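## Task

Take the foam block from the low shelf and set it completely inside the back tote; the front tote is whichever sits closest to the bench's open edge. Neither tote nor the cartons beneath the bench may be shifted or rotated. The robot must not tip over or finish leaning, or the attempt fails. The block has to stay in the tote without the robot holding it there.

## Robot and tools

ROBOT. A Hello Robot Stretch 3 with one arm: a two-wheel base (0.33 m long, 0.34 m wide), a lift carriage on a vertical mast, and a telescoping arm pointing out of the robot's RIGHT side, ending in a wrist (yaw, pitch, roll) and a two-finger gripper. To move the gripper forward or back you drive the base; the base cannot slide sideways. Spinning in place pivots about the point between the drive wheels, 0.05 m behind the front edge. Stowed (arm in, wrist folded) the robot sweeps a 0.28 m radius when turning; an unfolded level wrist reaches outside that circle. Loose objects may occasionally get nudged by something else.

FRAMES. Base frame: origin on the floor between the drive wheels, x ahead, y to the left, z up. hand_pose is reported in this frame at the point where closed fingertips meet; with all wrist joints at zero its x axis points up, y back along the arm toward the mast, z toward the robot's rear. Fingertip pads are round, 0.04 m across. Odometry frame = base frame at scene start; base_odometry is wheel-count only, so slip shows as travel. Heading runs -3.142 to 3.142, positive left.

execute_actions. Argument actions: a list holding one action (or empty, which only reports state and images). An action may have base, joints, or both, plus optional contact_limits; its motions start together. base takes exactly one command: translate_m = a relative drive in metres from where the base last measured itself, forward positive, -1 to 1; or rotate_rad = a relative turn in radians, counter-clockwise (left) positive, -3.2 to 3.2. joints is a single dictionary of absolute targets by name (not offsets): lift_m 0 to 1.1 (arm height on mast); arm_m 0 to 0.52 (extension); wrist_yaw_rad -1.345 to 4.42 (0 along the arm, positive swings toward the front, 3.0 folds over the base); wrist_pitch_rad -1.57 to 0.451 (0 level, negative tips fingers down); wrist_roll_rad -2.911 to 2.911 (0 = fingers side by side, level); gripper_m -0.089 to 0.179 (larger = wider; actual fingertip gap is 0.007 less when nearly shut, 0.025 less when wide, zero below 0.007); head_pan_rad -3.953 to 1.73 (0 ahead, positive left, -1.57 looks along the arm); head_tilt_rad -1.53 to 0.419 (0 level, negative down). Done-tolerances: lift and arm ±0.004, yaw and roll ±0.02, pitch ±0.05, gripper ±0.004, head ±0.02. No action runs past 15 s. contact_limits accepts only arm_m: a motor_effort percentage (1 to 100) at which the arm stops with contact_stop (about -value when retracting); it also caps holding force until the next action. Lower is gentler but too low stops immediately; values above the maximum are clipped. cameras: list from head_camera, nav_camera, wrist_camera, all; omitted/null/all gives every camera, [] gives none; an unknown name rejects the call. Any unknown key or out-of-range number rejects the whole call with no motion. A joint or base not named in an action may still be driving toward its earlier target without the status showing it. If a result reports a stop, the remaining execute_actions, wait and finished_scene calls in that same reply are skipped.

wait: seconds 0 to 10; commands nothing and returns state and images. zoom_image: camera plus region [x0, y0, x1, y1] in pixels of that camera's latest full image, top-left origin, at most 504x504. finished_scene: scene number 1 or 2; ends the scene irreversibly after the last command is held, reports success and gives the next task. Replying with no tool call ends all remaining scenes.

RESULT LINES. base_status / joint_status: how each motion ended. done (for base: wheels turned the commanded amount, slip or not); off_target (rested short, may still push); contact_stop, time_out, torque_fault (target dropped, holds where it stopped unless slack/off). Arm and lift go slack after a contact_stop until commanded again; a slack lift may sink under load or be pushed up by closing fingers on a surface. on_its_own lists things not commanded this call; its "held at" is a target, not a position, and an out-of-range rest effort hints at a load or push. motor_effort: percent of maximum, positive toward higher joint values (positive wheel effort pushes forward), peak in brackets; readings carry fixed bias and noise. turned_by_wheels and turned_by_imu: turn since the last result, left positive. base_tilt in degrees, forward/right positive, with up to ~4 degree fixed bias. lidar_m: 12 distances (m) from the base origin, 30-degree sectors starting straight ahead then counter-clockwise (4th left, 7th behind, 10th right), '-' = nothing; scan plane 0.17 m above floor, range 0.15 to 12 m, misses clear and thin things, the mast blocks part of sector 5 and a low lift blocks more. wrist_depth_mm and head_depth_mm: 7x7 grids of median depth, top-left first (wrist 45-1000 mm, head 280-4000 mm, head image is sideways); '-' = no reading. pictures names the images in order. Camera intrinsics: head_camera 896x504 pinhole fy 679.286; nav_camera 672x504 fisheye; wrist_camera 644x364 pinhole fy 345.732. Head cameras move with head pan/tilt; wrist_camera rides on the gripper.

GRIPPING. Close by commanding gripper_m below the object's width (lower squeezes harder, but a stall guard eases off, so heavy or slick items may slip; send a new value to re-squeeze). Open by commanding at least 0.02 above the contact value. Neither the reading nor done proves a grasp; check the images.

SPEED AND SAFETY. Full base speed (0.30 m/s, 1.9 rad/s) only with lift_m under 0.30, arm_m under 0.03 and wrist_yaw_rad above 2.54; otherwise 0.10 m/s and 0.63 rad/s. Fold or unfold the wrist only with lift_m 0.32 to 0.95, wrist_pitch_rad -0.4, roll near 0; once folded the lift can go down to 0.25. With yaw below -0.4 keep pitch at -0.5 or lower. Base, wrist and head have no contact stop and keep pushing; wrist servos shut off for 10 s after prolonged strain (torque_fault). Pushing the arm into something rigid with the gripper above ~0.45 m can tip the robot, more so with a raised contact limit or a repeated push. Don't drive while the gripper holds or presses on something fixed, and avoid snagging furniture, especially in reverse. If tilted: reverse the last move in small steps, pull the gripper free, and lower lift_m to about 0.2. Avoid drops, slams, hard impacts and disturbing the totes or cartons. The robot keeps its last command while you think.

Each tool is called after "Request:" as name(argument=value, ...) on one line, values as JSON.

## Session

Request:
execute_actions(actions=[])

Scene clock: 0.00 s.
base_odometry: x=+0.000 y=+0.000 heading=+0.000 (m, m, rad; odometry frame)
turned_by_wheels: +0.000 (rad since the last result)
turned_by_imu: +0.000 (rad since the last result)
base_tilt: forward=-2.4 right=-0.2 (deg)
lidar_m: 1.42 1.43 1.84 1.58 1.02 1.09 1.88 2.65 1.49 1.26 1.25 1.65
head_depth_mm: 1826 2059 2079 2060 2041 2031 2028 / 1857 2011 1999 1990 1976 1977 1647 / 1870 1942 1944 1931 1923 1886 1675 / 1868 1897 1884 1879 1863 1851 1653 / 1822 1831 1829 1803 1795 1792 1529 / 1764 1781 1780 1757 1757 1740 1522 / 1726 1727 1727 1705 1705 1697 1498
base_status: not commanded
joint_positions: lift_m=+0.339 arm_m=+0.001 wrist_yaw_rad=+3.082 wrist_pitch_rad=-0.505 wrist_roll_rad=+0.000 gripper_m=+0.037 head_pan_rad=+0.002 head_tilt_rad=-0.003
joint_status: not commanded
motor_effort: left_wheel=+0 right_wheel=+0 lift_m=+19 arm_m=+0 wrist_yaw_rad=+0 wrist_pitch_rad=+5 wrist_roll_rad=+0 gripper_m=+0 head_pan_rad=-1 head_tilt_rad=+1 (%)
hand_pose: x=-0.0085 y=+0.0662 z=+0.3326 quat_wxyz=(+0.197, +0.689, +0.156, +0.679) (m; base frame)
wrist_depth_mm: 768 - - - - - - / 859 914 - - - - - / 878 920 929 946 987 967 - / 718 747 766 747 773 763 772 / 612 618 - 630 649 635 639 / 532 540 - 536 550 550 550 / 474 - - - 472 473 488
pictures: head_camera (sideways: a quarter turn clockwise sets it upright), nav_camera (sideways: a quarter turn counterclockwise sets it upright), wrist_camera
Images, in order (width x height): head_camera 896x504, nav_camera 672x504, wrist_camera 644x364.

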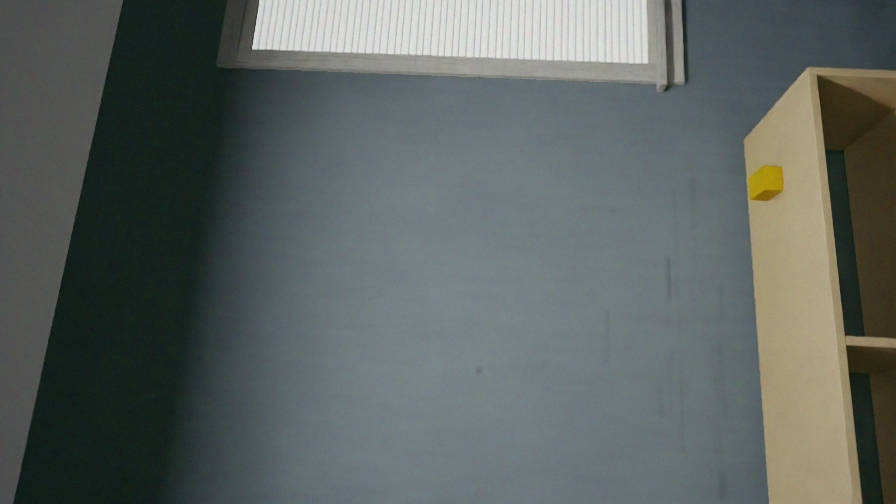

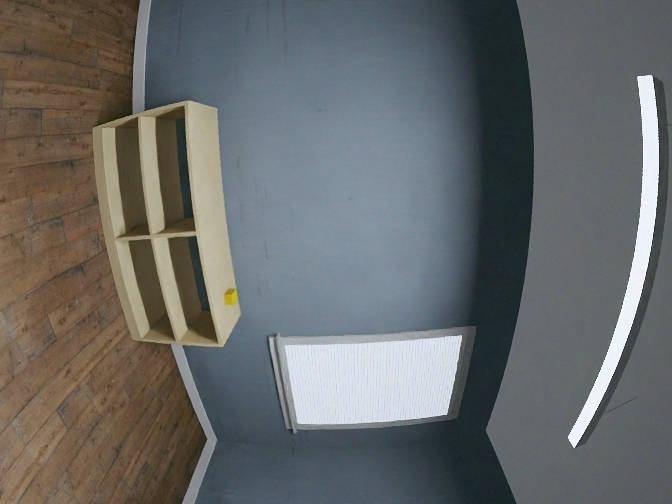

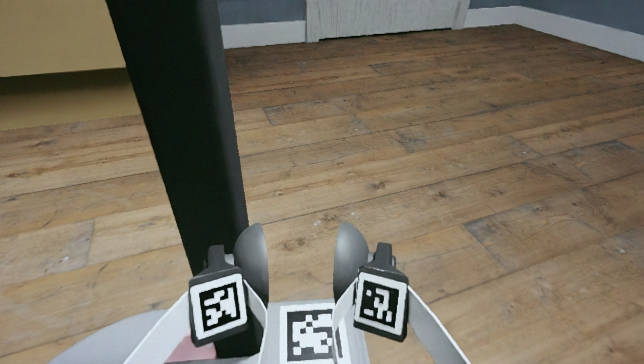

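Request:
execute_actions(actions=[{"joints": {"head_pan_rad": -1.2, "head_tilt_rad": -0.5}}], cameras=["head_camera", "nav_camera"])

Request:
execute_actions(actions=[{"joints": {"head_pan_rad": 1.2, "head_tilt_rad": -0.5}}], cameras=["head_camera", "nav_camera"])

Scene clock: 2.47 s.
base_odometry: x=+0.000 y=+0.000 heading=+0.000 (m, m, rad; odometry frame)
turned_by_wheels: +0.000 (rad since the last result)
turned_by_imu: +0.000 (rad since the last result)
base_tilt: forward=-2.6 right=-0.2 (deg)
lidar_m: 1.42 1.43 1.84 1.58 1.02 1.09 1.89 2.65 1.49 1.26 1.26 1.65
head_depth_mm: 1839 1993 1549 2279 1779 1579 1421 / 1860 2002 1527 2343 2080 1673 1420 / 1892 2035 1507 2327 1737 1612 1411 / 1910 2048 1624 2273 1681 1634 1394 / 1940 2098 2276 2478 2191 1699 1394 / 1937 2100 2281 2530 2168 1686 1389 / 1970 2146 2326 2540 2161 1691 1381
base_status: not commanded
joint_positions: lift_m=+0.339 arm_m=+0.001 wrist_yaw_rad=+3.082 wrist_pitch_rad=-0.505 wrist_roll_rad=+0.000 gripper_m=+0.037 head_pan_rad=-1.193 head_tilt_rad=-0.493
joint_status: all done
motor_effort: left_wheel=+0(0) right_wheel=+0(0) lift_m=+19(18) arm_m=+0(0) wrist_yaw_rad=+1(1) wrist_pitch_rad=+5(5) wrist_roll_rad=+0(0) gripper_m=+0(0) head_pan_rad=-5(57) head_tilt_rad=-3(31) (%)
hand_pose: x=-0.0085 y=+0.0662 z=+0.3326 quat_wxyz=(+0.197, +0.689, +0.156, +0.679) (m; base frame)
wrist_depth_mm: 768 - - - - - - / 861 912 - - - - - / 897 920 928 952 939 946 973 / 753 727 772 759 758 771 775 / 610 629 - 633 638 641 667 / 536 534 - 544 548 553 552 / 471 - - - 464 479 487
pictures: head_camera (sideways: a quarter turn clockwise sets it upright), nav_camera (sideways: a quarter turn counterclockwise sets it upright)
Images, in order (width x height): head_camera 896x504, nav_camera 672x504.

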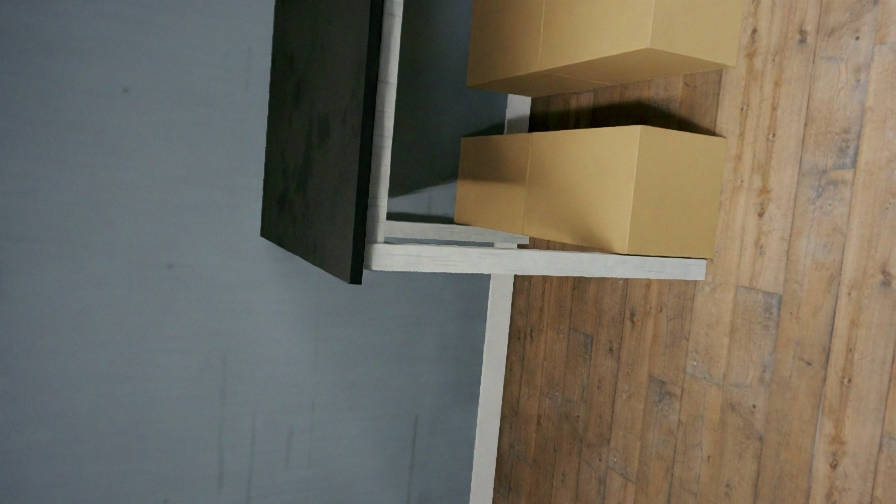

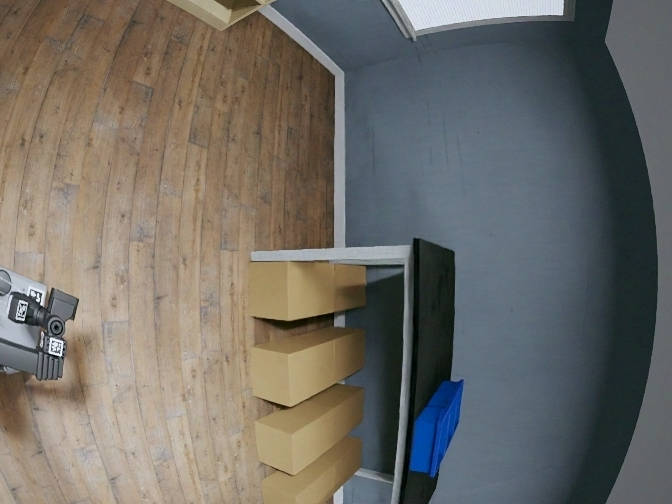

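Scene clock: 4.20 s.
base_odometry: x=+0.000 y=+0.000 heading=+0.000 (m, m, rad; odometry frame)
turned_by_wheels: +0.000 (rad since the last result)
turned_by_imu: +0.000 (rad since the last result)
base_tilt: forward=-2.4 right=-0.1 (deg)
lidar_m: 1.42 1.43 1.84 1.58 1.02 1.09 1.88 2.65 1.49 1.26 1.25 1.65
head_depth_mm: 1938 2038 2129 2256 2275 1735 1418 / 1988 2183 2341 2515 2234 1740 1407 / 1821 1980 2172 2435 2223 1734 1410 / 1692 1829 2007 2177 2203 1710 1400 / 1573 1708 1838 2020 2110 1697 1392 / 1484 1590 1705 1854 1992 1690 1390 / 1392 1490 1608 1732 1876 1679 1382
base_status: not commanded
joint_positions: lift_m=+0.339 arm_m=+0.001 wrist_yaw_rad=+3.082 wrist_pitch_rad=-0.505 wrist_roll_rad=+0.000 gripper_m=+0.037 head_pan_rad=+1.193 head_tilt_rad=-0.494
joint_status: all done
motor_effort: left_wheel=+0(0) right_wheel=-1(0) lift_m=+19(18) arm_m=-1(1) wrist_yaw_rad=+0(0) wrist_pitch_rad=+5(5) wrist_roll_rad=+0(0) gripper_m=+1(0) head_pan_rad=+4(56) head_tilt_rad=-4(3) (%)
hand_pose: x=-0.0085 y=+0.0662 z=+0.3326 quat_wxyz=(+0.197, +0.689, +0.156, +0.679) (m; base frame)
wrist_depth_mm: 770 - - - - - - / 871 915 - - - - - / 890 907 930 957 948 928 963 / 741 718 743 730 774 761 769 / 607 622 - 632 626 633 647 / 529 533 - 547 557 548 564 / 467 - - - 468 489 482
pictures: head_camera (sideways: a quarter turn clockwise sets it upright), nav_camera (sideways: a quarter turn counterclockwise sets it upright)
Images, in order (width x height): head_camera 896x504, nav_camera 672x504.

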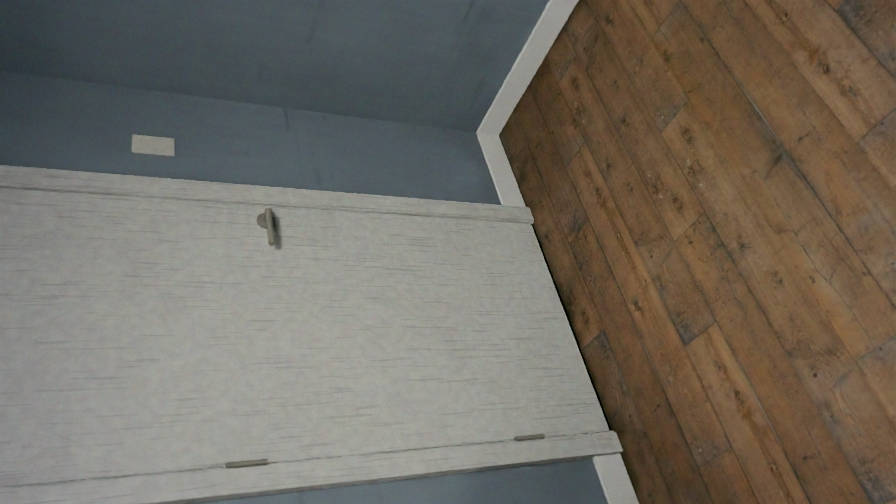

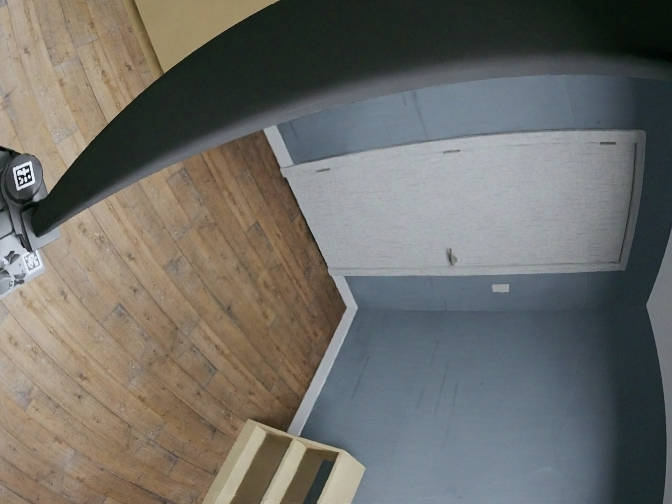

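Request:
execute_actions(actions=[{"joints": {"head_pan_rad": -2.0, "head_tilt_rad": -0.35}}], cameras=["head_camera", "nav_camera"])

Scene clock: 7.07 s.
base_odometry: x=+0.000 y=+0.000 heading=+0.000 (m, m, rad; odometry frame)
turned_by_wheels: +0.000 (rad since the last result)
turned_by_imu: +0.000 (rad since the last result)
base_tilt: forward=-2.6 right=-0.1 (deg)
lidar_m: 1.42 1.43 1.84 1.59 1.01 1.09 1.88 2.65 1.49 1.26 1.25 1.65
head_depth_mm: 3131 3295 3414 3554 2824 2038 1604 / 2965 3191 3377 3598 2653 2020 1589 / 2728 2919 3047 3350 2194 1996 1577 / 2494 2663 2766 2997 2263 1930 1570 / 2334 2477 2494 2707 2262 1809 1564 / 2186 2300 2326 1517 2131 1838 1553 / 2024 2133 1963 1468 2334 1566 1530
base_status: not commanded
joint_positions: lift_m=+0.339 arm_m=+0.001 wrist_yaw_rad=+3.082 wrist_pitch_rad=-0.505 wrist_roll_rad=+0.000 gripper_m=+0.037 head_pan_rad=-1.993 head_tilt_rad=-0.359
joint_status: all done
motor_effort: left_wheel=+0(0) right_wheel=+0(0) lift_m=+19(18) arm_m=+0(1) wrist_yaw_rad=+0(0) wrist_pitch_rad=+4(5) wrist_roll_rad=+0(0) gripper_m=+1(0) head_pan_rad=-6(57) head_tilt_rad=+4(18) (%)
hand_pose: x=-0.0085 y=+0.0662 z=+0.3326 quat_wxyz=(+0.197, +0.689, +0.156, +0.679) (m; base frame)
wrist_depth_mm: 759 - - - - - - / 866 938 - - - - - / 909 911 941 945 937 950 969 / 733 736 739 762 781 771 768 / 614 622 - 633 639 636 648 / 524 542 - 554 555 552 548 / 471 - - - 467 487 487
pictures: head_camera (sideways: a quarter turn clockwise sets it upright), nav_camera (sideways: a quarter turn counterclockwise sets it upright)
Images, in order (width x height): head_camera 896x504, nav_camera 672x504.

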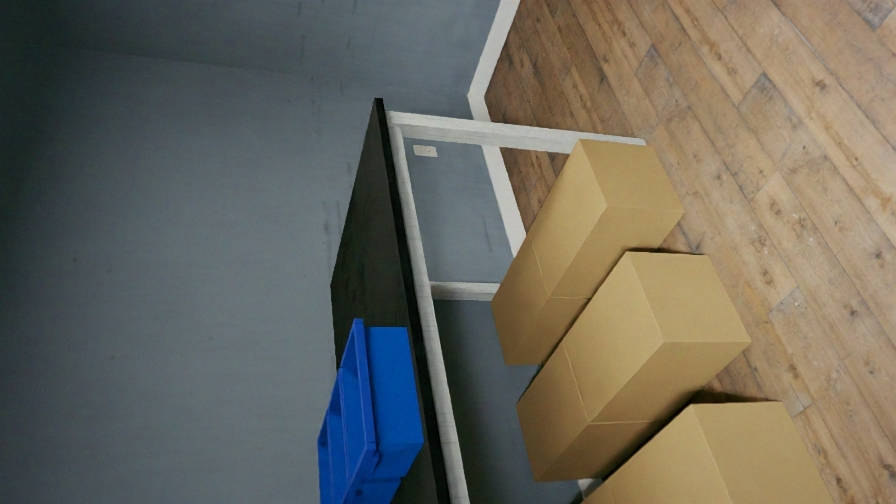

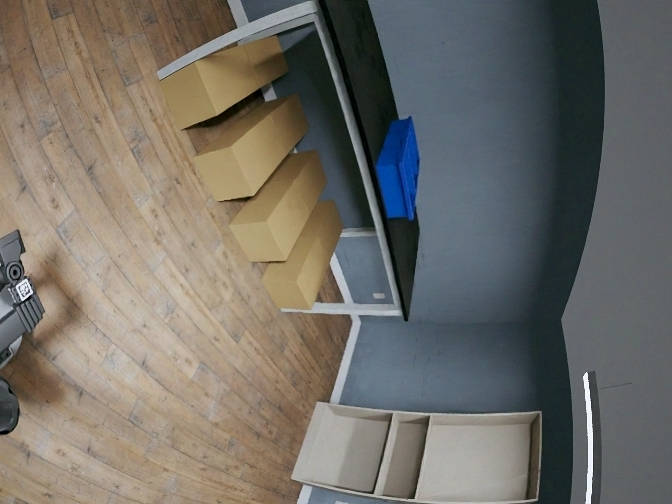

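Request:
execute_actions(actions=[{"joints": {"head_pan_rad": -1.75, "head_tilt_rad": -0.15, "lift_m": 0.27}}], cameras=["head_camera"])

Scene clock: 12.03 s.
base_odometry: x=+0.000 y=+0.000 heading=+0.000 (m, m, rad; odometry frame)
turned_by_wheels: +0.000 (rad since the last result)
turned_by_imu: +0.000 (rad since the last result)
base_tilt: forward=-2.5 right=-0.2 (deg)
lidar_m: 1.42 1.43 1.84 1.58 1.02 1.09 1.88 2.65 1.49 1.26 1.26 1.65
head_depth_mm: 2520 2761 2843 2948 3003 2860 1856 / 2512 2603 2677 2735 1944 2224 1794 / 2360 2470 2536 2570 1684 2356 1653 / 2287 2335 2408 2416 1472 2192 1790 / 2172 2235 2287 2292 1547 2299 1557 / 2072 2127 2165 2222 1563 2154 1554 / 1980 2035 2084 2123 1398 2196 1852
base_status: not commanded
joint_positions: lift_m=+0.270 arm_m=+0.001 wrist_yaw_rad=+3.082 wrist_pitch_rad=-0.505 wrist_roll_rad=+0.000 gripper_m=+0.037 head_pan_rad=-1.757 head_tilt_rad=-0.162
joint_status: all done
motor_effort: left_wheel=+0(0) right_wheel=+0(0) lift_m=+11(16) arm_m=+0(0) wrist_yaw_rad=+0(0) wrist_pitch_rad=+5(5) wrist_roll_rad=+0(0) gripper_m=+0(0) head_pan_rad=+5(32) head_tilt_rad=+5(23) (%)
hand_pose: x=-0.0085 y=+0.0662 z=+0.2642 quat_wxyz=(+0.197, +0.689, +0.156, +0.679) (m; base frame)
wrist_depth_mm: 784 - - - - - - / 862 918 - - - - - / 775 787 812 798 793 830 822 / 617 627 624 640 647 657 657 / 519 530 - 549 539 546 560 / 459 - - - 466 477 468 / - - - - 397 413 416
pictures: head_camera (sideways: a quarter turn clockwise sets it upright)
Images, in order (width x height): head_camera 896x504.

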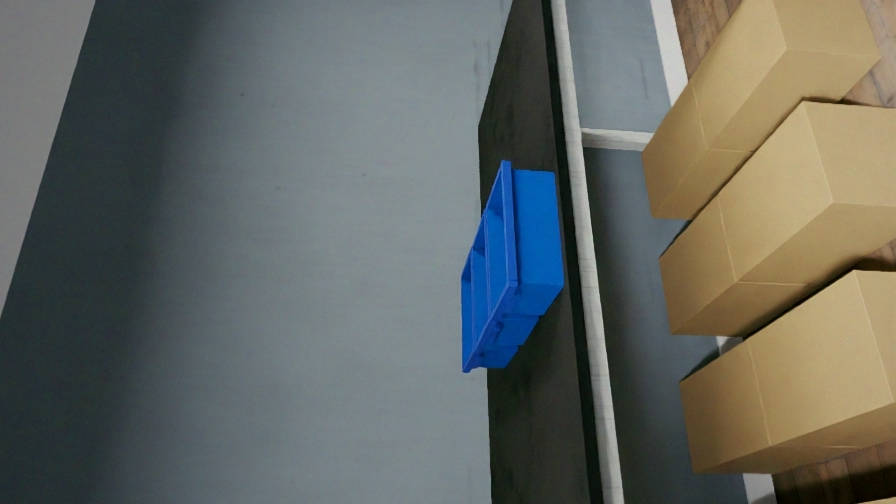

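Request:
execute_actions(actions=[{"base": {"rotate_rad": 0.28}, "joints": {"head_pan_rad": -0.3, "head_tilt_rad": -0.45}}])

Scene clock: 25.47 s.
base_odometry: x=+0.000 y=+0.000 heading=+0.280 (m, m, rad; odometry frame)
turned_by_wheels: +0.280 (rad since the last result)
turned_by_imu: +0.278 (rad since the last result)
base_tilt: forward=-2.6 right=-0.2 (deg)
lidar_m: 1.42 1.88 1.64 0.96 0.98 1.36 2.64 1.79 1.30 1.26 2.25 1.64
head_depth_mm: 1767 1901 2082 2291 2431 1847 1486 / 1729 1862 2005 2118 2029 1819 1474 / 1687 1802 1943 1978 1972 1819 1465 / 1635 1764 1879 1936 1956 1805 1459 / 1584 1702 1830 1888 1807 1769 1444 / 1545 1657 1769 1771 1871 1742 1446 / 1498 1608 1719 1747 1759 1678 1441
base_status: done
joint_positions: lift_m=+0.270 arm_m=+0.001 wrist_yaw_rad=+3.082 wrist_pitch_rad=-0.505 wrist_roll_rad=+0.000 gripper_m=+0.037 head_pan_rad=-0.307 head_tilt_rad=-0.445
joint_status: all done
motor_effort: left_wheel=-2(9) right_wheel=+1(6) lift_m=+11(11) arm_m=-1(0) wrist_yaw_rad=+0(0) wrist_pitch_rad=+5(5) wrist_roll_rad=+0(0) gripper_m=+0(1) head_pan_rad=+5(57) head_tilt_rad=-3(24) (%)
hand_pose: x=-0.0085 y=+0.0662 z=+0.2642 quat_wxyz=(+0.197, +0.689, +0.156, +0.679) (m; base frame)
wrist_depth_mm: 909 - - - - - - / 964 974 - - - - - / 771 765 790 809 807 817 838 / 628 639 644 650 644 652 668 / 526 524 - 555 550 553 553 / 467 - - - 468 478 478 / - - - - 399 412 410
pictures: head_camera (sideways: a quarter turn clockwise sets it upright), nav_camera (sideways: a quarter turn counterclockwise sets it upright), wrist_camera
Images, in order (width x height): head_camera 896x504, nav_camera 672x504, wrist_camera 644x364.

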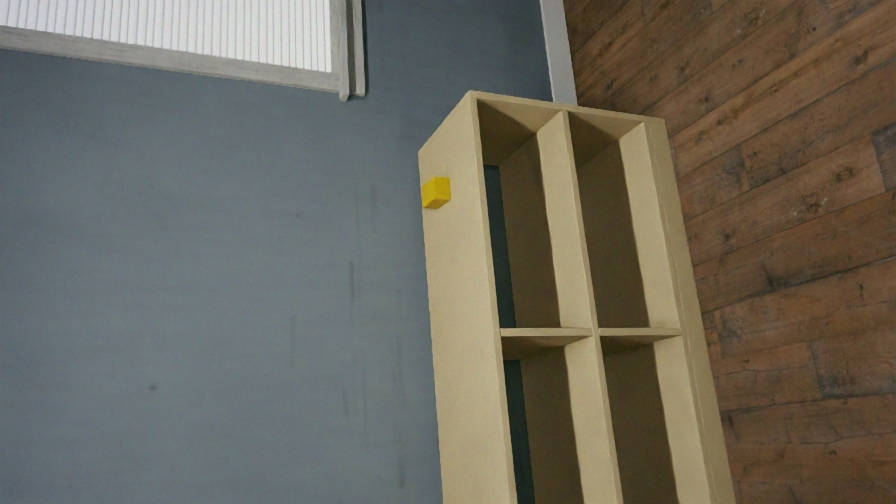

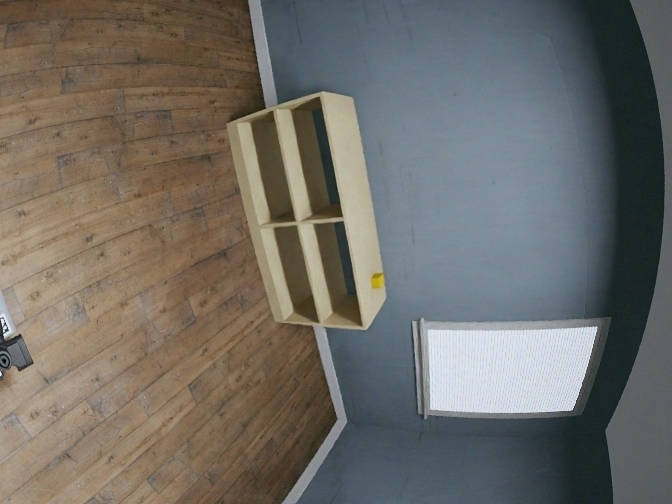

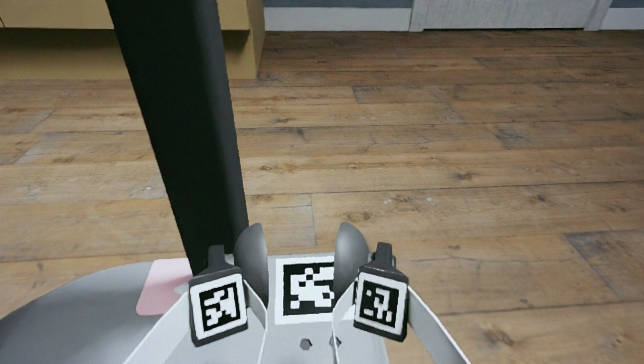

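Request:
execute_actions(actions=[{"base": {"translate_m": 1.0}, "joints": {"head_pan_rad": -0.6, "head_tilt_rad": -0.7}}], cameras=["head_camera"])

Request:
execute_actions(actions=[{"base": {"rotate_rad": 1.571}, "joints": {"head_pan_rad": -1.9, "head_tilt_rad": -0.7}}], cameras=["head_camera"])

Scene clock: 34.47 s.
base_odometry: x=+0.961 y=+0.276 heading=+0.280 (m, m, rad; odometry frame)
turned_by_wheels: +0.000 (rad since the last result)
turned_by_imu: +0.003 (rad since the last result)
base_tilt: forward=-2.6 right=-0.2 (deg)
lidar_m: 0.81 0.52 1.15 1.57 1.57 1.46 3.65 1.84 1.52 2.17 0.94 0.47
head_depth_mm: 981 1124 1311 1171 1016 1345 1254 / 917 1037 1195 1119 951 1153 1247 / 859 966 1106 1148 921 1041 1197 / 805 902 1020 1104 915 818 1116 / 763 848 947 1057 908 776 942 / 723 797 887 997 905 757 881 / 687 752 833 937 904 754 846
base_status: done
joint_positions: lift_m=+0.270 arm_m=+0.001 wrist_yaw_rad=+3.082 wrist_pitch_rad=-0.505 wrist_roll_rad=+0.000 gripper_m=+0.037 head_pan_rad=-0.593 head_tilt_rad=-0.692
joint_status: all done
motor_effort: left_wheel=-3(7) right_wheel=+2(7) lift_m=+11(11) arm_m=+0(0) wrist_yaw_rad=+0(0) wrist_pitch_rad=+5(5) wrist_roll_rad=+0(0) gripper_m=+0(1) head_pan_rad=-5(36) head_tilt_rad=-5(23) (%)
hand_pose: x=-0.0085 y=+0.0662 z=+0.2642 quat_wxyz=(+0.197, +0.689, +0.156, +0.679) (m; base frame)
wrist_depth_mm: - - - - - - 924 / - - - - - - 903 / 776 794 785 799 816 837 483 / 628 626 644 639 661 652 511 / 524 529 - 560 538 546 485 / 464 - - - 468 468 459 / - - - - 398 416 414
pictures: head_camera (sideways: a quarter turn clockwise sets it upright)
Images, in order (width x height): head_camera 896x504.

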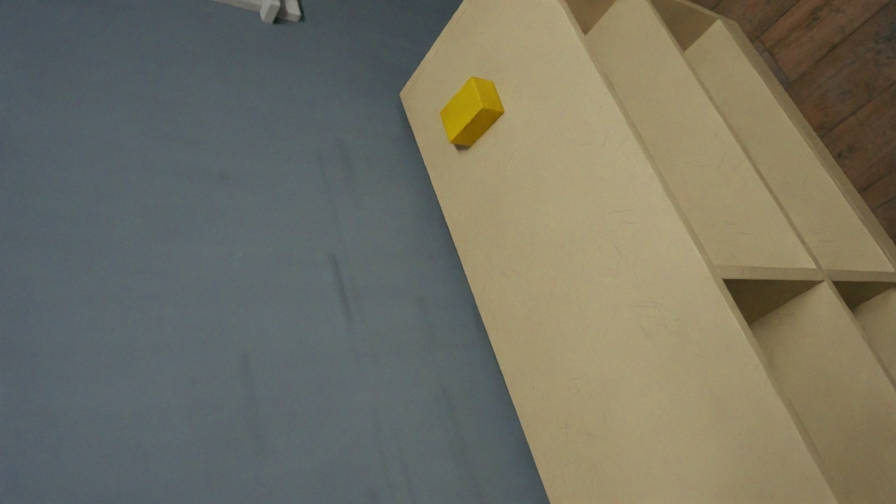

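Scene clock: 36.67 s.
base_odometry: x=+0.961 y=+0.276 heading=+1.851 (m, m, rad; odometry frame)
turned_by_wheels: +1.571 (rad since the last result)
turned_by_imu: +1.562 (rad since the last result)
base_tilt: forward=-2.6 right=-0.1 (deg)
lidar_m: 1.57 1.57 1.46 3.61 1.84 1.52 2.17 0.94 0.47 0.81 0.52 1.15
head_depth_mm: 779 877 1002 1113 927 1000 1183 / 756 848 962 1078 922 828 1129 / 732 818 928 1048 919 786 955 / 713 795 893 1027 914 779 945 / 694 769 865 985 909 760 909 / 675 747 836 951 901 757 868 / 658 727 810 917 902 755 848
base_status: done
joint_positions: lift_m=+0.270 arm_m=+0.001 wrist_yaw_rad=+3.082 wrist_pitch_rad=-0.505 wrist_roll_rad=+0.000 gripper_m=+0.037 head_pan_rad=-1.893 head_tilt_rad=-0.692
joint_status: all done
motor_effort: left_wheel=-2(9) right_wheel=+2(8) lift_m=+11(11) arm_m=-1(1) wrist_yaw_rad=+0(0) wrist_pitch_rad=+5(5) wrist_roll_rad=+0(0) gripper_m=+0(0) head_pan_rad=-4(58) head_tilt_rad=-5(4) (%)
hand_pose: x=-0.0085 y=+0.0661 z=+0.2642 quat_wxyz=(+0.197, +0.689, +0.156, +0.679) (m; base frame)
wrist_depth_mm: - - - - - - - / - - - - - - - / 761 776 795 815 807 805 818 / 617 631 645 643 652 649 658 / 527 541 - 557 536 553 556 / 467 - - - 468 469 467 / - - - - 396 411 413
pictures: head_camera (sideways: a quarter turn clockwise sets it upright)
Images, in order (width x height): head_camera 896x504.

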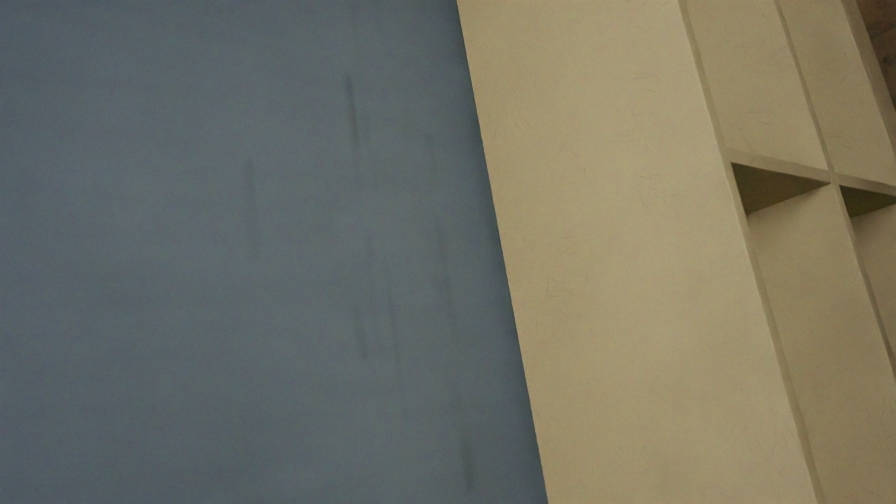

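Request:
execute_actions(actions=[{"base": {"translate_m": -0.62}, "joints": {"head_pan_rad": -1.57, "head_tilt_rad": -0.75, "lift_m": 0.27}}], cameras=["head_camera", "nav_camera"])

Scene clock: 42.10 s.
base_odometry: x=+1.132 y=-0.320 heading=+1.850 (m, m, rad; odometry frame)
turned_by_wheels: +0.000 (rad since the last result)
turned_by_imu: -0.002 (rad since the last result)
base_tilt: forward=-2.6 right=-0.2 (deg)
lidar_m: 2.18 1.92 2.23 2.52 1.05 1.23 1.55 1.16 0.47 0.81 0.54 1.03
head_depth_mm: 683 762 866 1001 1160 1330 1210 / 684 765 871 987 884 778 936 / 686 769 870 991 857 775 944 / 688 771 876 993 849 771 945 / 688 772 879 996 870 768 1077 / 691 775 883 997 868 767 1070 / 692 777 880 993 862 762 1062
base_status: done
joint_positions: lift_m=+0.270 arm_m=+0.001 wrist_yaw_rad=+3.082 wrist_pitch_rad=-0.505 wrist_roll_rad=+0.000 gripper_m=+0.037 head_pan_rad=-1.577 head_tilt_rad=-0.740
joint_status: all done
motor_effort: left_wheel=-2(10) right_wheel=+2(4) lift_m=+10(12) arm_m=+0(1) wrist_yaw_rad=+0(1) wrist_pitch_rad=+5(5) wrist_roll_rad=+0(0) gripper_m=+0(0) head_pan_rad=+4(37) head_tilt_rad=-5(10) (%)
hand_pose: x=-0.0085 y=+0.0661 z=+0.2642 quat_wxyz=(+0.197, +0.689, +0.156, +0.679) (m; base frame)
wrist_depth_mm: 915 - - - - - - / 876 - - - - - - / 792 785 816 827 797 827 837 / 611 622 651 651 650 649 656 / 521 531 - 558 543 556 558 / 463 - - - 460 466 480 / - - - - 400 410 414
pictures: head_camera (sideways: a quarter turn clockwise sets it upright), nav_camera (sideways: a quarter turn counterclockwise sets it upright)
Images, in order (width x height): head_camera 896x504, nav_camera 672x504.

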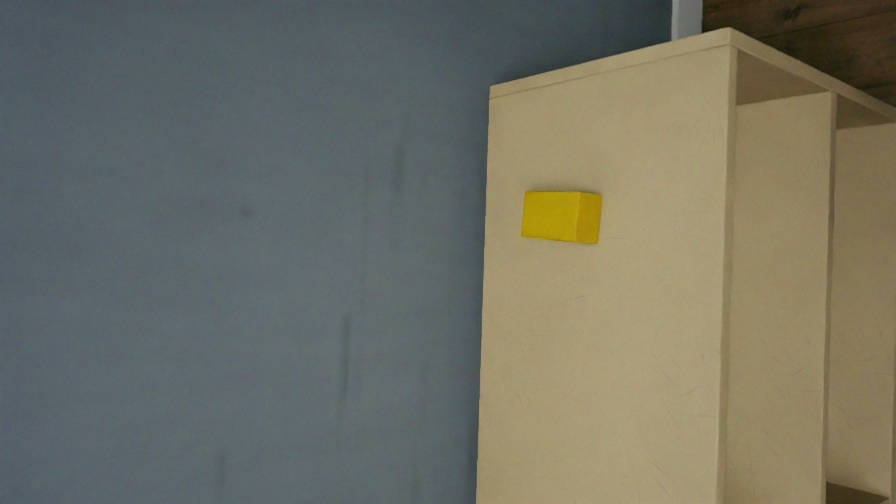

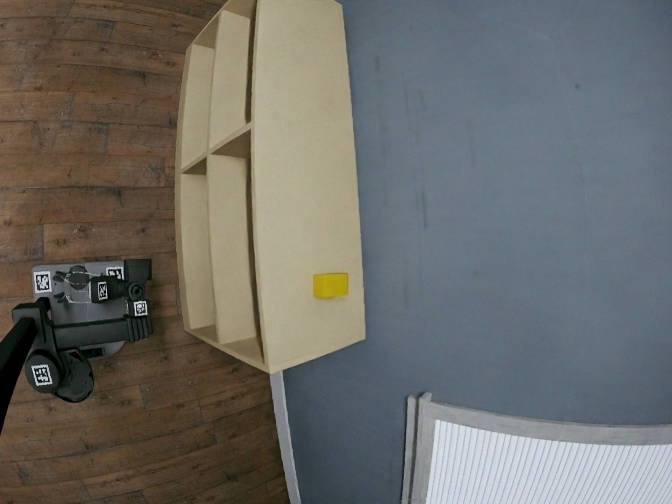

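Request:
execute_actions(actions=[{"joints": {"lift_m": 0.75, "wrist_pitch_rad": -0.4, "gripper_m": 0.03}}], cameras=[])

Request:
execute_actions(actions=[{"joints": {"wrist_yaw_rad": 0.0}}])

Scene clock: 49.20 s.
base_odometry: x=+1.132 y=-0.320 heading=+1.850 (m, m, rad; odometry frame)
turned_by_wheels: +0.000 (rad since the last result)
turned_by_imu: +0.000 (rad since the last result)
base_tilt: forward=-2.6 right=-0.3 (deg)
lidar_m: 2.18 1.92 2.22 2.53 1.05 1.23 1.55 1.16 0.47 0.81 0.54 1.03
head_depth_mm: 682 762 866 1002 1161 1331 1250 / 686 768 871 987 881 778 912 / 684 768 872 987 856 776 925 / 688 769 876 989 852 774 923 / 690 773 878 991 869 770 922 / 690 774 882 992 864 765 1070 / 693 776 878 992 863 764 1063
base_status: not commanded
joint_positions: lift_m=+0.750 arm_m=+0.001 wrist_yaw_rad=+3.082 wrist_pitch_rad=-0.422 wrist_roll_rad=+0.000 gripper_m=+0.030 head_pan_rad=-1.577 head_tilt_rad=-0.740
joint_status: all done
motor_effort: left_wheel=-2(2) right_wheel=+2(1) lift_m=+25(27) arm_m=-1(0) wrist_yaw_rad=+0(1) wrist_pitch_rad=+8(9) wrist_roll_rad=+0(0) gripper_m=+0(39) head_pan_rad=+5(4) head_tilt_rad=-5(5) (%)
hand_pose: x=-0.0078 y=+0.0774 z=+0.7613 quat_wxyz=(+0.169, +0.695, +0.127, +0.687) (m; base frame)
wrist_depth_mm: - - - - - - - / - - - - - - - / - - - - - - - / - - - - - - - / - - - - - - - / - - - - - - - / 905 923 - 930 944 950 959
pictures: none
No camera images: the call's "cameras" was empty. Leave "cameras" out to get every camera's image.

Scene clock: 51.77 s.
base_odometry: x=+1.132 y=-0.320 heading=+1.850 (m, m, rad; odometry frame)
turned_by_wheels: +0.000 (rad since the last result)
turned_by_imu: +0.000 (rad since the last result)
base_tilt: forward=-2.5 right=-0.3 (deg)
lidar_m: 2.19 1.92 2.23 2.52 1.05 1.23 1.55 1.16 0.47 0.81 0.54 1.03
head_depth_mm: 681 764 871 1000 1160 1329 1249 / 686 766 870 990 885 777 916 / 686 768 875 989 856 776 925 / 686 767 875 988 850 772 - / 688 772 878 997 870 769 1074 / 691 772 882 995 864 767 1076 / 694 776 886 993 861 763 1066
base_status: not commanded
joint_positions: lift_m=+0.750 arm_m=+0.001 wrist_yaw_rad=+0.003 wrist_pitch_rad=-0.422 wrist_roll_rad=+0.000 gripper_m=+0.030 head_pan_rad=-1.577 head_tilt_rad=-0.740
joint_status: all done
motor_effort: left_wheel=-2(2) right_wheel=+2(2) lift_m=+25(26) arm_m=+0(1) wrist_yaw_rad=-3(5) wrist_pitch_rad=+8(8) wrist_roll_rad=+0(0) gripper_m=+0(0) head_pan_rad=+5(4) head_tilt_rad=-5(5) (%)
hand_pose: x=-0.0209 y=-0.3701 z=+0.7613 quat_wxyz=(+0.692, +0.149, -0.691, -0.147) (m; base frame)
wrist_depth_mm: 500 515 503 510 520 526 511 / 537 543 539 564 551 567 572 / 590 597 597 597 612 610 600 / 488 496 494 457 508 659 675 / 400 401 415 405 410 732 754 / 337 335 - 342 345 348 830 / 290 289 286 295 288 298 913
pictures: head_camera (sideways: a quarter turn clockwise sets it upright), nav_camera (sideways: a quarter turn counterclockwise sets it upright), wrist_camera
Images, in order (width x height): head_camera 896x504, nav_camera 672x504, wrist_camera 644x364.

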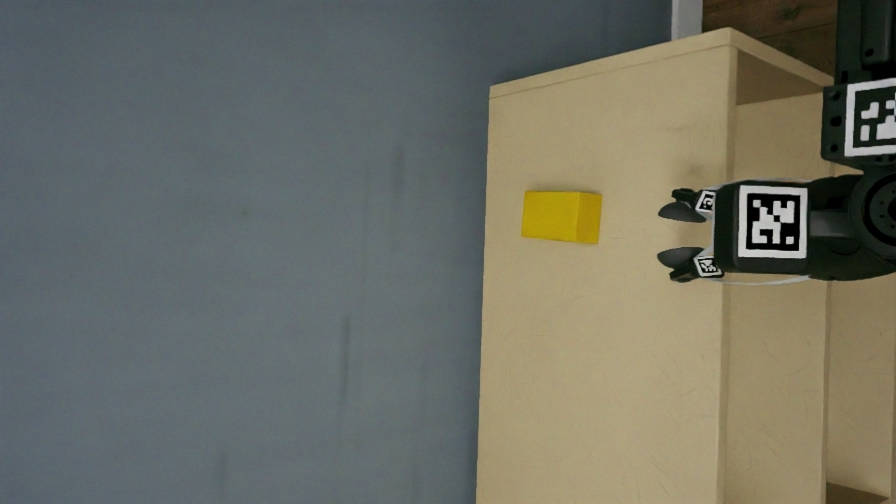

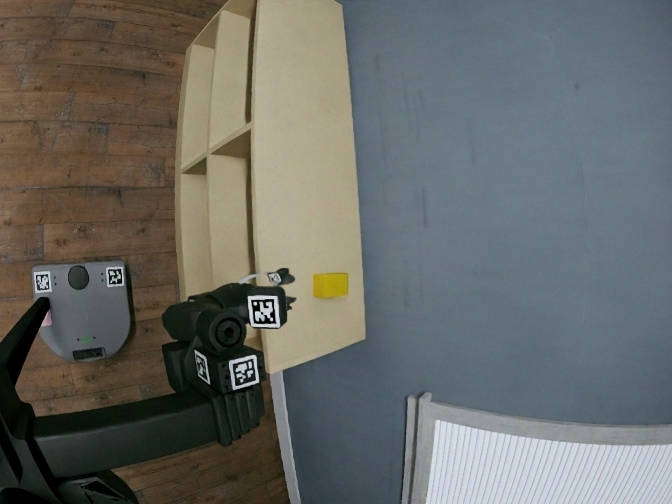

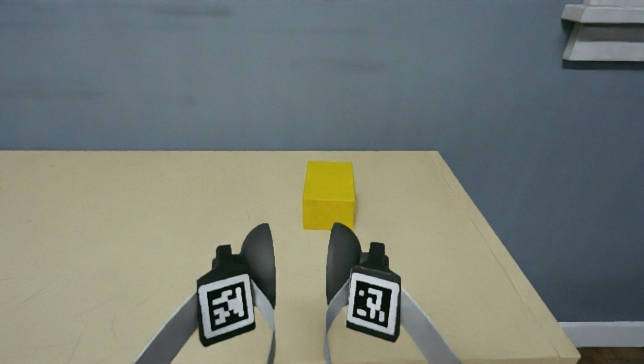

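Request:
execute_actions(actions=[{"base": {"translate_m": -0.03}, "joints": {"gripper_m": 0.16, "lift_m": 0.66, "arm_m": 0.12}}])

Scene clock: 58.60 s.
base_odometry: x=+1.141 y=-0.349 heading=+1.850 (m, m, rad; odometry frame)
turned_by_wheels: +0.000 (rad since the last result)
turned_by_imu: +0.000 (rad since the last result)
base_tilt: forward=-2.6 right=-0.1 (deg)
lidar_m: 2.21 1.94 2.27 2.40 1.03 1.24 1.52 1.16 0.46 0.73 0.56 1.06
head_depth_mm: 683 763 868 1001 1193 1359 1252 / 685 768 869 986 902 777 - / 686 768 874 990 876 - - / 687 770 876 993 837 - 1082 / 690 772 879 993 869 771 1076 / 691 774 883 997 862 766 1071 / 694 778 879 989 861 763 1066
base_status: done
joint_positions: lift_m=+0.660 arm_m=+0.120 wrist_yaw_rad=+0.002 wrist_pitch_rad=-0.422 wrist_roll_rad=+0.000 gripper_m=+0.160 head_pan_rad=-1.577 head_tilt_rad=-0.741
joint_status: all done
motor_effort: left_wheel=-2(7) right_wheel=+2(3) lift_m=+11(24) arm_m=+3(2) wrist_yaw_rad=-1(3) wrist_pitch_rad=+8(8) wrist_roll_rad=+0(0) gripper_m=+0(81) head_pan_rad=+5(4) head_tilt_rad=-5(4) (%)
hand_pose: x=-0.0212 y=-0.4886 z=+0.6724 quat_wxyz=(+0.692, +0.149, -0.691, -0.148) (m; base frame)
wrist_depth_mm: 399 404 410 411 415 415 417 / 432 431 441 441 441 447 446 / 420 452 462 466 466 489 492 / 327 329 330 264 340 518 539 / 265 267 262 260 273 285 588 / - 225 227 227 230 - 633 / - 194 195 196 198 195 204
pictures: head_camera (sideways: a quarter turn clockwise sets it upright), nav_camera (sideways: a quarter turn counterclockwise sets it upright), wrist_camera
Images, in order (width x height): head_camera 896x504, nav_camera 672x504, wrist_camera 644x364.

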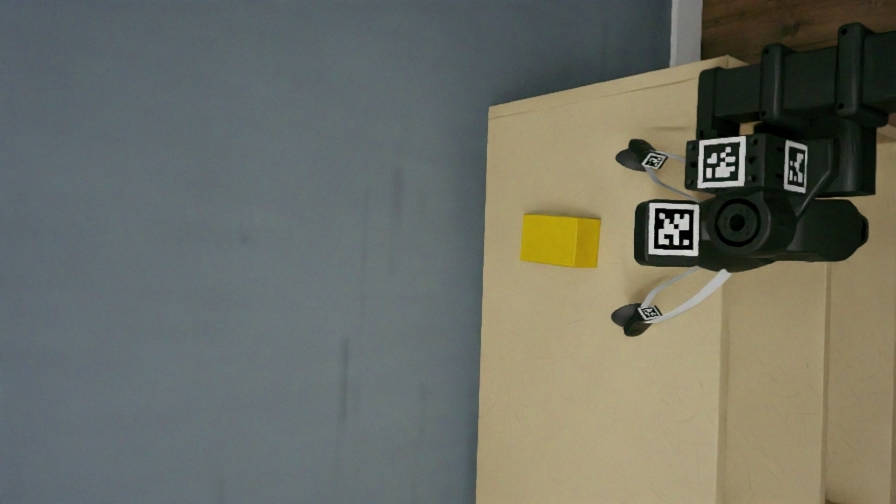

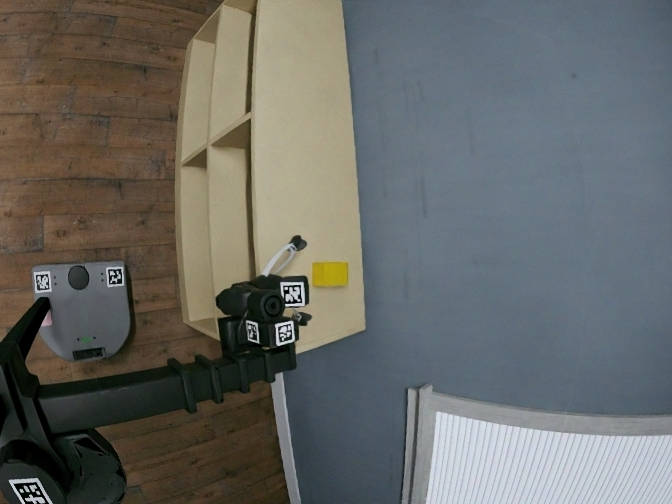

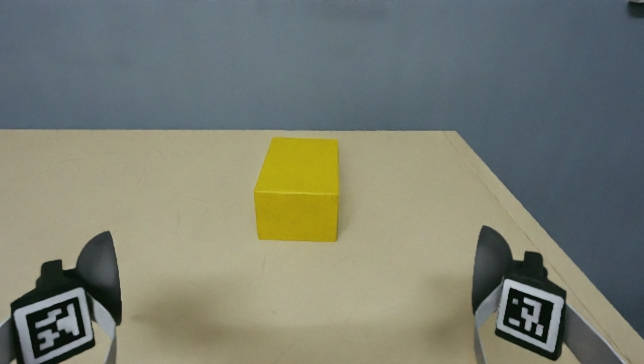

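Request:
execute_actions(actions=[{"joints": {"lift_m": 0.622, "arm_m": 0.2}}], cameras=["head_camera", "wrist_camera"])

Scene clock: 62.53 s.
base_odometry: x=+1.141 y=-0.349 heading=+1.850 (m, m, rad; odometry frame)
turned_by_wheels: +0.000 (rad since the last result)
turned_by_imu: +0.000 (rad since the last result)
base_tilt: forward=-2.5 right=-0.2 (deg)
lidar_m: 2.21 1.94 2.27 2.40 1.03 1.24 1.52 1.16 0.46 0.73 0.56 1.06
head_depth_mm: 684 764 868 1005 1189 1358 1230 / 684 765 870 984 910 - - / 686 768 875 989 903 - 945 / 688 772 875 994 854 778 1073 / 690 771 877 995 873 769 1080 / 688 775 879 994 867 764 1071 / 693 776 884 987 862 764 1065
base_status: not commanded
joint_positions: lift_m=+0.622 arm_m=+0.200 wrist_yaw_rad=+0.002 wrist_pitch_rad=-0.421 wrist_roll_rad=+0.000 gripper_m=+0.160 head_pan_rad=-1.577 head_tilt_rad=-0.741
joint_status: all done
motor_effort: left_wheel=-2(2) right_wheel=+2(2) lift_m=+11(11) arm_m=+2(2) wrist_yaw_rad=-2(2) wrist_pitch_rad=+8(8) wrist_roll_rad=+0(0) gripper_m=+0(0) head_pan_rad=+5(4) head_tilt_rad=-4(5) (%)
hand_pose: x=-0.0212 y=-0.5687 z=+0.6344 quat_wxyz=(+0.692, +0.149, -0.691, -0.148) (m; base frame)
wrist_depth_mm: 330 331 333 335 337 338 344 / 352 357 358 360 368 370 368 / 330 335 339 345 347 393 402 / 260 261 238 181 268 270 437 / 209 210 163 158 214 225 230 / - 178 173 170 181 - 184 / - 153 154 155 156 153 160
pictures: head_camera (sideways: a quarter turn clockwise sets it upright), wrist_camera
Images, in order (width x height): head_camera 896x504, wrist_camera 644x364.

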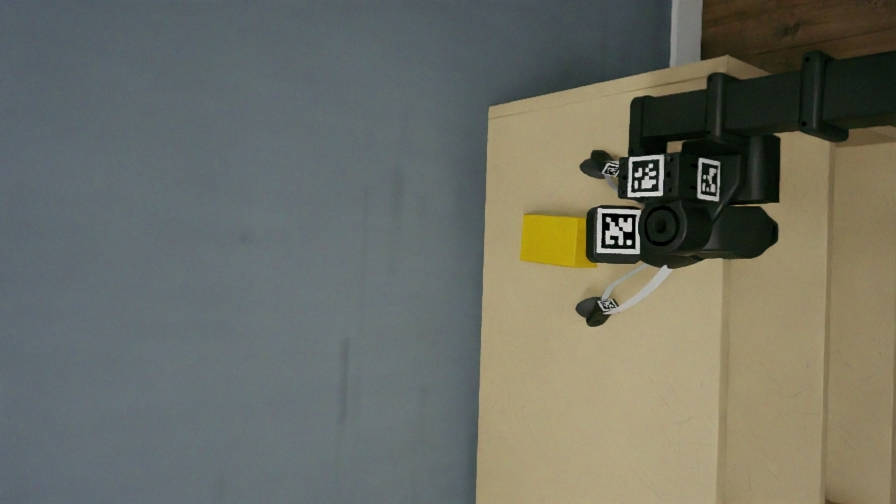

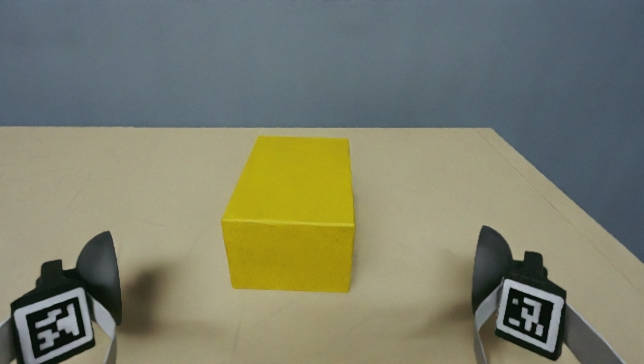

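Request:
execute_actions(actions=[{"joints": {"lift_m": 0.612, "arm_m": 0.275}}], cameras=["head_camera", "wrist_camera"])

Scene clock: 66.00 s.
base_odometry: x=+1.141 y=-0.349 heading=+1.850 (m, m, rad; odometry frame)
turned_by_wheels: +0.000 (rad since the last result)
turned_by_imu: +0.000 (rad since the last result)
base_tilt: forward=-2.5 right=-0.1 (deg)
lidar_m: 2.21 1.95 2.27 2.40 1.03 1.24 1.52 1.16 0.46 0.74 0.56 1.06
head_depth_mm: 683 765 866 1005 1187 1362 1229 / 685 767 871 986 927 - - / 685 769 874 988 925 764 950 / 688 772 876 994 899 768 943 / 690 773 879 996 868 770 1076 / 691 776 880 993 866 767 1071 / 693 775 882 991 861 764 1072
base_status: not commanded
joint_positions: lift_m=+0.613 arm_m=+0.275 wrist_yaw_rad=+0.002 wrist_pitch_rad=-0.409 wrist_roll_rad=+0.000 gripper_m=+0.160 head_pan_rad=-1.577 head_tilt_rad=-0.741
joint_status: all done
motor_effort: left_wheel=-2(2) right_wheel=+2(2) lift_m=+10(11) arm_m=+3(4) wrist_yaw_rad=-1(2) wrist_pitch_rad=+3(8) wrist_roll_rad=+0(0) gripper_m=-1(0) head_pan_rad=+4(4) head_tilt_rad=-5(5) (%)
hand_pose: x=-0.0212 y=-0.6451 z=+0.6273 quat_wxyz=(+0.693, +0.144, -0.692, -0.143) (m; base frame)
wrist_depth_mm: 261 266 264 267 270 273 272 / 280 283 287 286 288 292 297 / 305 305 308 311 314 313 324 / 247 250 250 254 257 258 343 / 200 202 141 135 206 215 212 / - 169 113 113 172 - 175 / - 144 97 97 147 145 155
pictures: head_camera (sideways: a quarter turn clockwise sets it upright), wrist_camera
Images, in order (width x height): head_camera 896x504, wrist_camera 644x364.

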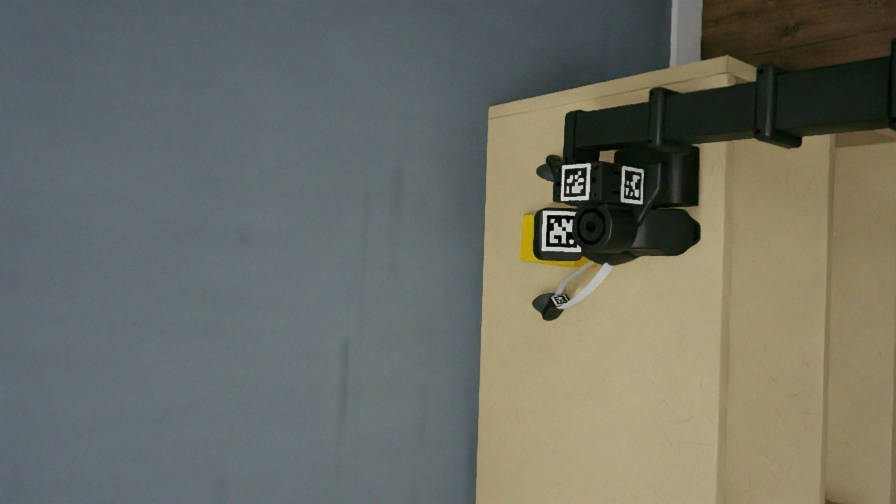

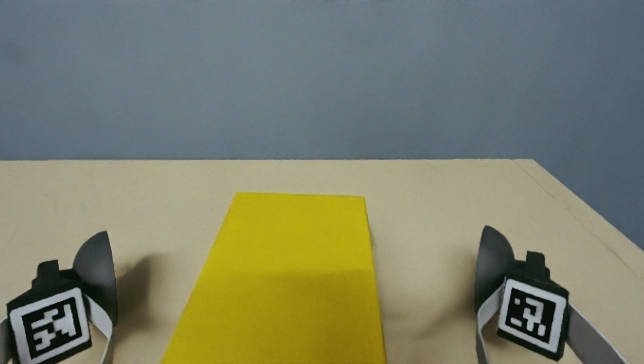

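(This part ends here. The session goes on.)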